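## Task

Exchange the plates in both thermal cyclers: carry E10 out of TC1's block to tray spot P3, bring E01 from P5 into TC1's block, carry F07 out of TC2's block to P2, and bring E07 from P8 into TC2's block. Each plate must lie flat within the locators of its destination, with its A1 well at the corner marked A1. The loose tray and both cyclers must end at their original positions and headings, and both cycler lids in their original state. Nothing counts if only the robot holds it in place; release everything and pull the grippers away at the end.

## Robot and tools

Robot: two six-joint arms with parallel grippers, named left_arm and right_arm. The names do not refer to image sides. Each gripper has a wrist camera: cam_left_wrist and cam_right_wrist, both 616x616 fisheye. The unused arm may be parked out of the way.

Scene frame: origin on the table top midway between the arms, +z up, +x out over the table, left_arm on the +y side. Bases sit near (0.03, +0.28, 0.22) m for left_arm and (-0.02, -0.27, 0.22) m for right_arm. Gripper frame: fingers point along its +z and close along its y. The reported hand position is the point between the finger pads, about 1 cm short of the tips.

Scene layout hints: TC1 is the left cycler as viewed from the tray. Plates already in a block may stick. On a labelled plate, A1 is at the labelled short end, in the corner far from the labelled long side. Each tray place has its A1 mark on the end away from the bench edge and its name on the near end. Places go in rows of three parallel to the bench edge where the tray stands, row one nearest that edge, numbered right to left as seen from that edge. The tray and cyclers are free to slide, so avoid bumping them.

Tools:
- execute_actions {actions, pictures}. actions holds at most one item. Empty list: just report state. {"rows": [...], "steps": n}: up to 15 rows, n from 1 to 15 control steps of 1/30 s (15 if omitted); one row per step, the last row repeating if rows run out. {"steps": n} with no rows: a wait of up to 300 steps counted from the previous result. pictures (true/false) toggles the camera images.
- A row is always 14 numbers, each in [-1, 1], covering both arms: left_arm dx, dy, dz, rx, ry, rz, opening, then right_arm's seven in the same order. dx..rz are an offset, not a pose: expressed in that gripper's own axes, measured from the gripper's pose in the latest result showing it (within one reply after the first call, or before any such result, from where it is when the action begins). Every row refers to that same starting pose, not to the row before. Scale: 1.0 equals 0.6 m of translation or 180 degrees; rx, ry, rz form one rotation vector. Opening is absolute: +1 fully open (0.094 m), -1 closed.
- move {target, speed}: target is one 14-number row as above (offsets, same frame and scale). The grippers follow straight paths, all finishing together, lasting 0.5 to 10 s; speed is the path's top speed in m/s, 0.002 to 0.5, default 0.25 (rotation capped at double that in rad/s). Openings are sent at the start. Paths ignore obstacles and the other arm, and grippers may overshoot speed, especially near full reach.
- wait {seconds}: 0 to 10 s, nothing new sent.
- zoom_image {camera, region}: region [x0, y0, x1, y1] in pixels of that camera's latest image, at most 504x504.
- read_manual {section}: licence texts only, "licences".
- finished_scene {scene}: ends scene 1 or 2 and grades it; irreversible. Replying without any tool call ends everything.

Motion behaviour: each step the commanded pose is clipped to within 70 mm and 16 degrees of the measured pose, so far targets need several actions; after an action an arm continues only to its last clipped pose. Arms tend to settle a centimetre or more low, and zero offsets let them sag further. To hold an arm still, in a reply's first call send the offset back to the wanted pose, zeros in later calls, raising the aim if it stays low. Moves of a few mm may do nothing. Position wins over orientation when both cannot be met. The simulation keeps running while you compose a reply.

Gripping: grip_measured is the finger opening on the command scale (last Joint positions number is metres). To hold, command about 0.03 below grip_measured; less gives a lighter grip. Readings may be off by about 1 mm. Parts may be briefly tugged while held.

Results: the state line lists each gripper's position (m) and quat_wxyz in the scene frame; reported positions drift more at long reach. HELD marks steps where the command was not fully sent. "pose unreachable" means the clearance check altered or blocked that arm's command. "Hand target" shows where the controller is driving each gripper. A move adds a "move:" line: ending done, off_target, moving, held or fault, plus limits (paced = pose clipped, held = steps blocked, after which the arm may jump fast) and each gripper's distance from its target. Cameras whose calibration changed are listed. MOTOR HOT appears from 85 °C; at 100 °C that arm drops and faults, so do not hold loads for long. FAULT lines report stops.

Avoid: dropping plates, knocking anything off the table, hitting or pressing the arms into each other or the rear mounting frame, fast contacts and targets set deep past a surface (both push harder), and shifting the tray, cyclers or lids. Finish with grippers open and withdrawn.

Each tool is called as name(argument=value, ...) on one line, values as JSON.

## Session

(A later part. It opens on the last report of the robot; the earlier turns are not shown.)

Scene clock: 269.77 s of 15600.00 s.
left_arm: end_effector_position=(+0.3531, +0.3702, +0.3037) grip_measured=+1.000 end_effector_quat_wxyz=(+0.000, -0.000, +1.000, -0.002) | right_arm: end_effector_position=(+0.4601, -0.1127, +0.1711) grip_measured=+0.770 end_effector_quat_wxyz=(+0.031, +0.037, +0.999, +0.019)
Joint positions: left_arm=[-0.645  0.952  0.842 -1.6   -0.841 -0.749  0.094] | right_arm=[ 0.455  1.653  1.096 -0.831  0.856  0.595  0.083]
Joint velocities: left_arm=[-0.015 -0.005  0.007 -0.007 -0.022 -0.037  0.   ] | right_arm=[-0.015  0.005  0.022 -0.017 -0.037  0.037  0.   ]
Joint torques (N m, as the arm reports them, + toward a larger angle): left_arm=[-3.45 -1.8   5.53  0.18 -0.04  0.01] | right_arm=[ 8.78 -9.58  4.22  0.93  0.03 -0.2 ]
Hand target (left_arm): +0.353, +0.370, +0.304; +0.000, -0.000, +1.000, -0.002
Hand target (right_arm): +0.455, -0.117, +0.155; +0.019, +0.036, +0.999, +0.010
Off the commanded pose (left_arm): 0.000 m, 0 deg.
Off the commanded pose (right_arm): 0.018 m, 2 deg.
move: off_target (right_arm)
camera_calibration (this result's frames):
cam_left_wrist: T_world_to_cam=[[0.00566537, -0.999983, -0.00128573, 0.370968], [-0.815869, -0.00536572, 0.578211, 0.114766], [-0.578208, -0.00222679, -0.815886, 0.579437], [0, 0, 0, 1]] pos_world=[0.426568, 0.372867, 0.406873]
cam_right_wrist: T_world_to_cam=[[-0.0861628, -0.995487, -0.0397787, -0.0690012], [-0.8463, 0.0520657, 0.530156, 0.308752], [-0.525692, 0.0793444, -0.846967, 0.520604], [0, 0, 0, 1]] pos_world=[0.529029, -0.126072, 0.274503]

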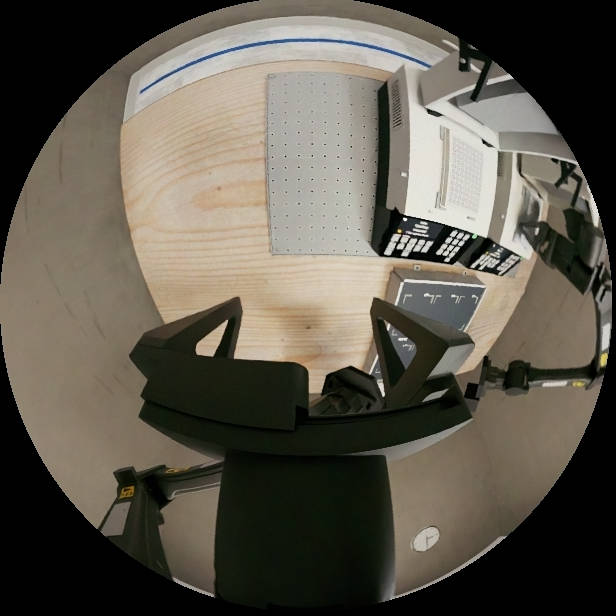

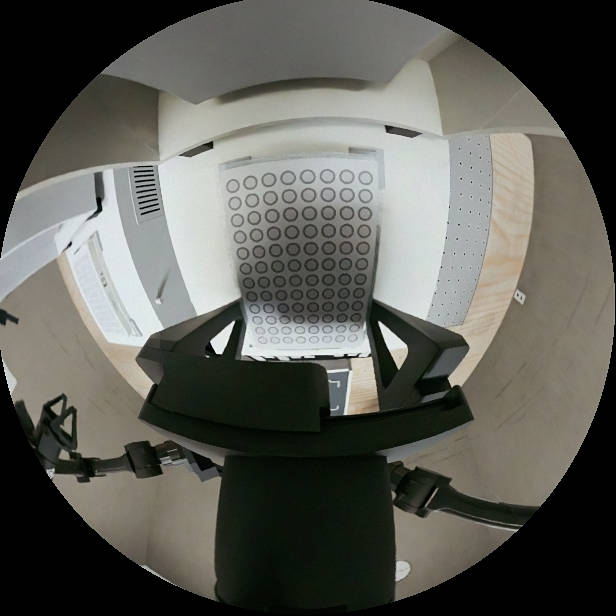

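Release.

move(target=[0,0,0,0,0,0,1, 0,0,0,0,0,0,1], speed=0.02)

move(target=[0,0,0,0,0,0,1, 0.03,0.01,-0.1,0,0,0,1], speed=0.04)

Scene clock: 271.17 s of 15600.00 s.
left_arm: end_effector_position=(+0.3531, +0.3702, +0.3037) grip_measured=+1.000 end_effector_quat_wxyz=(+0.000, -0.000, +1.000, -0.002) | right_arm: end_effector_position=(+0.4601, -0.1127, +0.1711) grip_measured=+1.000 end_effector_quat_wxyz=(+0.031, +0.037, +0.999, +0.019)
Joint positions: left_arm=[-0.645  0.952  0.842 -1.6   -0.841 -0.749  0.094] | right_arm=[ 0.455  1.653  1.096 -0.831  0.856  0.594  0.094]
Joint velocities: left_arm=[-0.015 -0.005 -0.017 -0.002 -0.007 -0.007  0.   ] | right_arm=[-0.005  0.005 -0.017 -0.012  0.022 -0.037  0.   ]
Joint torques (N m, as the arm reports them, + toward a larger angle): left_arm=[-3.85 -1.59  5.58  0.05 -0.01  0.01] | right_arm=[ 10.1  -10.36   5.3    0.34   0.11  -0.14]
Hand target (left_arm): +0.353, +0.370, +0.304; +0.000, -0.000, +1.000, -0.002
Hand target (right_arm): +0.460, -0.113, +0.171; +0.031, +0.037, +0.999, +0.019
Off the commanded pose (left_arm): 0.000 m, 0 deg.
Off the commanded pose (right_arm): 0.000 m, 0 deg.
move: done
camera_calibration (this result's frames):
cam_left_wrist: T_world_to_cam=[[0.00566537, -0.999983, -0.00128573, 0.370968], [-0.815869, -0.00536572, 0.578211, 0.114766], [-0.578208, -0.00222679, -0.815886, 0.579437], [0, 0, 0, 1]] pos_world=[0.426568, 0.372867, 0.406873]
cam_right_wrist: T_world_to_cam=[[-0.0857835, -0.99552, -0.0397555, -0.0691835], [-0.846327, 0.0517567, 0.530143, 0.308732], [-0.525711, 0.0791237, -0.846976, 0.520589], [0, 0, 0, 1]] pos_world=[0.529033, -0.126043, 0.274504]

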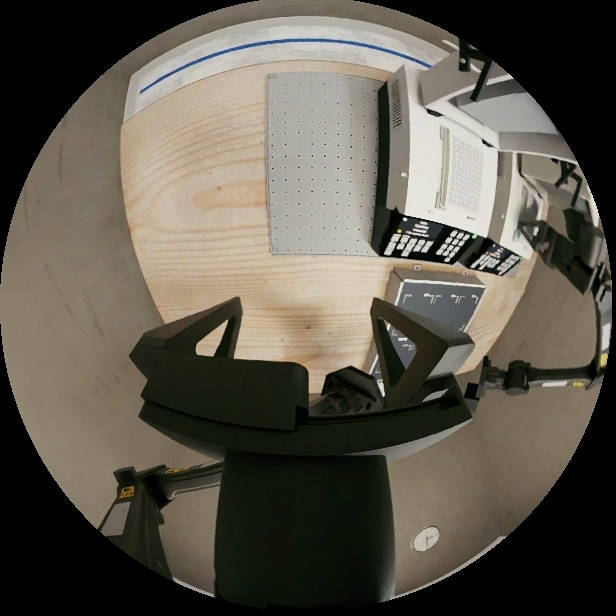

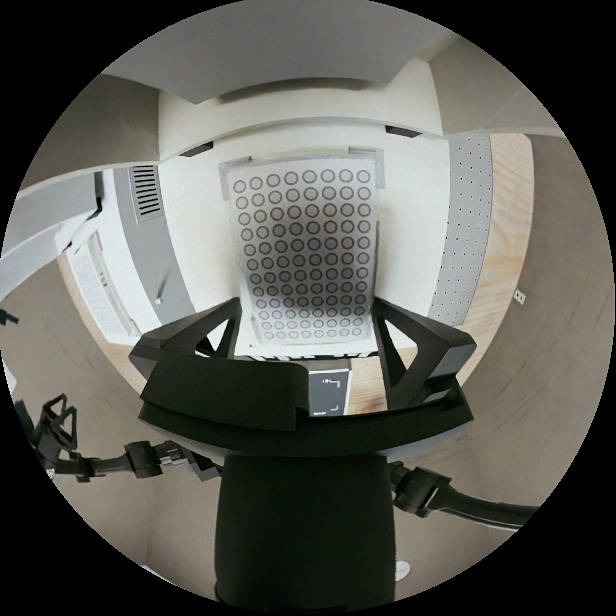

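Scene clock: 273.03 s of 15600.00 s.
left_arm: end_effector_position=(+0.3531, +0.3702, +0.3037) grip_measured=+1.000 end_effector_quat_wxyz=(+0.000, -0.000, +1.000, -0.002) | right_arm: end_effector_position=(+0.4277, -0.1103, +0.2144) grip_measured=+1.000 end_effector_quat_wxyz=(+0.019, +0.027, +0.999, +0.008)
Joint positions: left_arm=[-0.645  0.952  0.842 -1.6   -0.841 -0.749  0.094] | right_arm=[ 0.561  1.622  1.096 -1.035  0.866  0.775  0.094]
Joint velocities: left_arm=[ 0.005 -0.005  0.002  0.007 -0.007 -0.022  0.   ] | right_arm=[ 0.005 -0.015 -0.002 -0.002 -0.022  0.051  0.   ]
Joint torques (N m, as the arm reports them, + toward a larger angle): left_arm=[-3.33 -1.37  5.52  0.13  0.01 -0.01] | right_arm=[ 11.31 -10.09   7.8   -0.29   0.23   0.01]
Hand target (left_arm): +0.353, +0.370, +0.304; +0.000, -0.000, +1.000, -0.002
Hand target (right_arm): +0.438, -0.107, +0.230; +0.031, +0.037, +0.999, +0.019
Off the commanded pose (left_arm): 0.000 m, 0 deg.
Off the commanded pose (right_arm): 0.019 m, 2 deg.
move: off_target (right_arm)
camera_calibration (this result's frames):
cam_left_wrist: T_world_to_cam=[[0.00566537, -0.999983, -0.00128573, 0.370968], [-0.815869, -0.00536572, 0.578211, 0.114766], [-0.578208, -0.00222679, -0.815886, 0.579437], [0, 0, 0, 1]] pos_world=[0.426568, 0.372867, 0.406873]
cam_right_wrist: T_world_to_cam=[[-0.067111, -0.997594, -0.0173802, -0.0808048], [-0.833261, 0.0464576, 0.550925, 0.247528], [-0.548792, 0.0514553, -0.834374, 0.544139], [0, 0, 0, 1]] pos_world=[0.499451, -0.120109, 0.316242]

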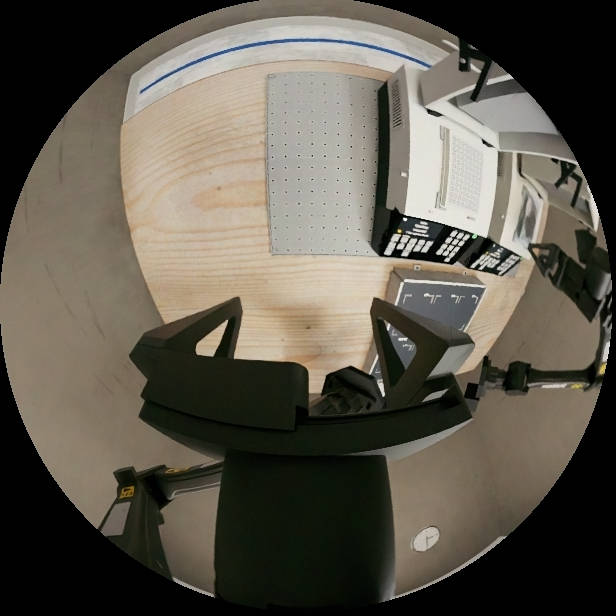

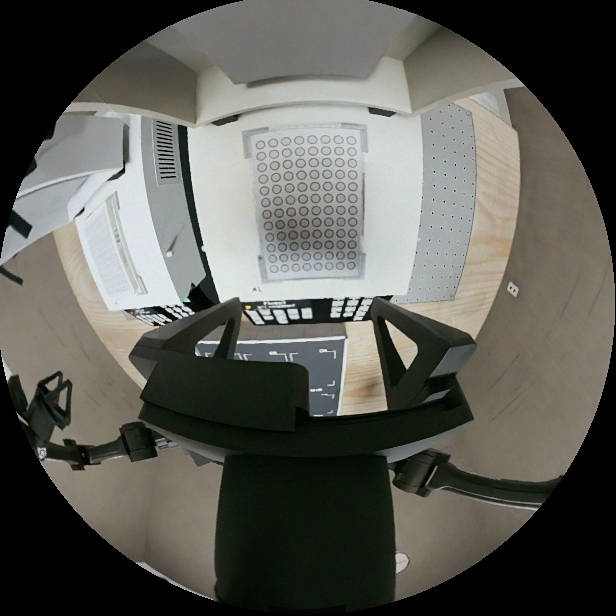

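move(target=[0,0,0,0,0,0,1, 0.15,0,-0.03,0,0,0,1], speed=0.1)

zoom_image(camera="cam_right_wrist", region=[200,40,420,240])

Scene clock: 275.10 s of 15600.00 s.
left_arm: end_effector_position=(+0.3531, +0.3702, +0.3037) grip_measured=+1.000 end_effector_quat_wxyz=(+0.000, -0.000, +1.000, -0.002) | right_arm: end_effector_position=(+0.3421, -0.1032, +0.2242) grip_measured=+1.000 end_effector_quat_wxyz=(+0.017, +0.031, +0.999, +0.006)
Joint positions: left_arm=[-0.645  0.952  0.842 -1.6   -0.841 -0.749  0.094] | right_arm=[ 0.691  1.586  0.924 -1.06   0.858  0.987  0.094]
Joint velocities: left_arm=[-0.015 -0.015 -0.007  0.002 -0.037 -0.037  0.   ] | right_arm=[ 0.005 -0.005  0.007 -0.007  0.081 -0.037  0.   ]
Joint torques (N m, as the arm reports them, + toward a larger angle): left_arm=[-3.45 -1.49  5.52  0.12 -0.04 -0.02] | right_arm=[ 9.18 -8.32  5.09 -0.33  0.07 -0.05]
Hand target (left_arm): +0.353, +0.370, +0.304; +0.000, -0.000, +1.000, -0.002
Hand target (right_arm): +0.337, -0.104, +0.229; +0.019, +0.028, +0.999, +0.008
Off the commanded pose (left_arm): 0.000 m, 0 deg.
Off the commanded pose (right_arm): 0.007 m, 1 deg.
move: done
camera_calibration (this result's frames):
cam_left_wrist: T_world_to_cam=[[0.00566537, -0.999983, -0.00128573, 0.370968], [-0.815869, -0.00536572, 0.578211, 0.114766], [-0.578208, -0.00222679, -0.815886, 0.579437], [0, 0, 0, 1]] pos_world=[0.426568, 0.372867, 0.406873]
cam_right_wrist: T_world_to_cam=[[-0.0737948, -0.997196, -0.0124067, -0.078077], [-0.830688, 0.0545795, 0.554057, 0.169735], [-0.551826, 0.0511926, -0.832386, 0.505569], [0, 0, 0, 1]] pos_world=[0.414221, -0.113004, 0.325817]

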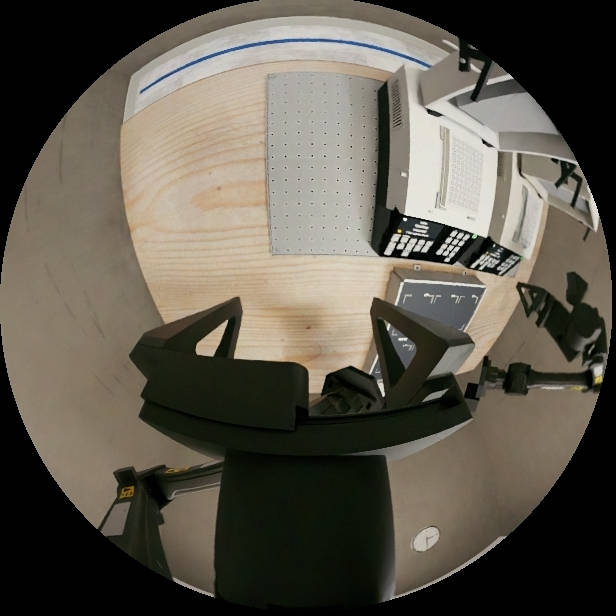

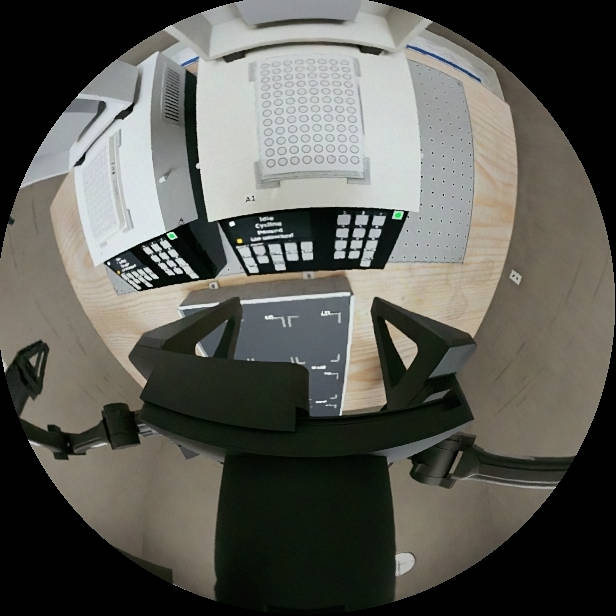

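Region (200, 40, 420, 240) of cam_right_wrist's 616x616 image, scaled by 2.291, with more detail than that image has; it fills the top 458 rows of this view, and the rest is white.

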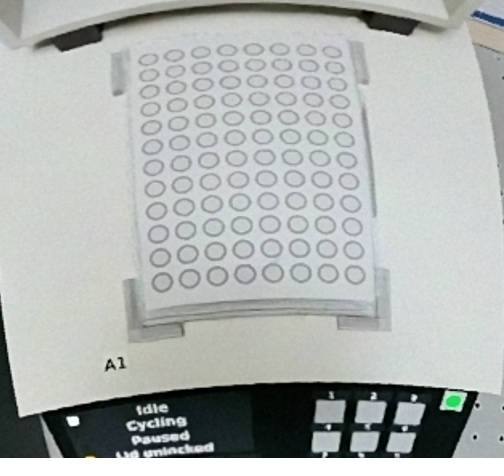

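Seated.

finished_scene(scene=1)

The scene is finished: the task was done.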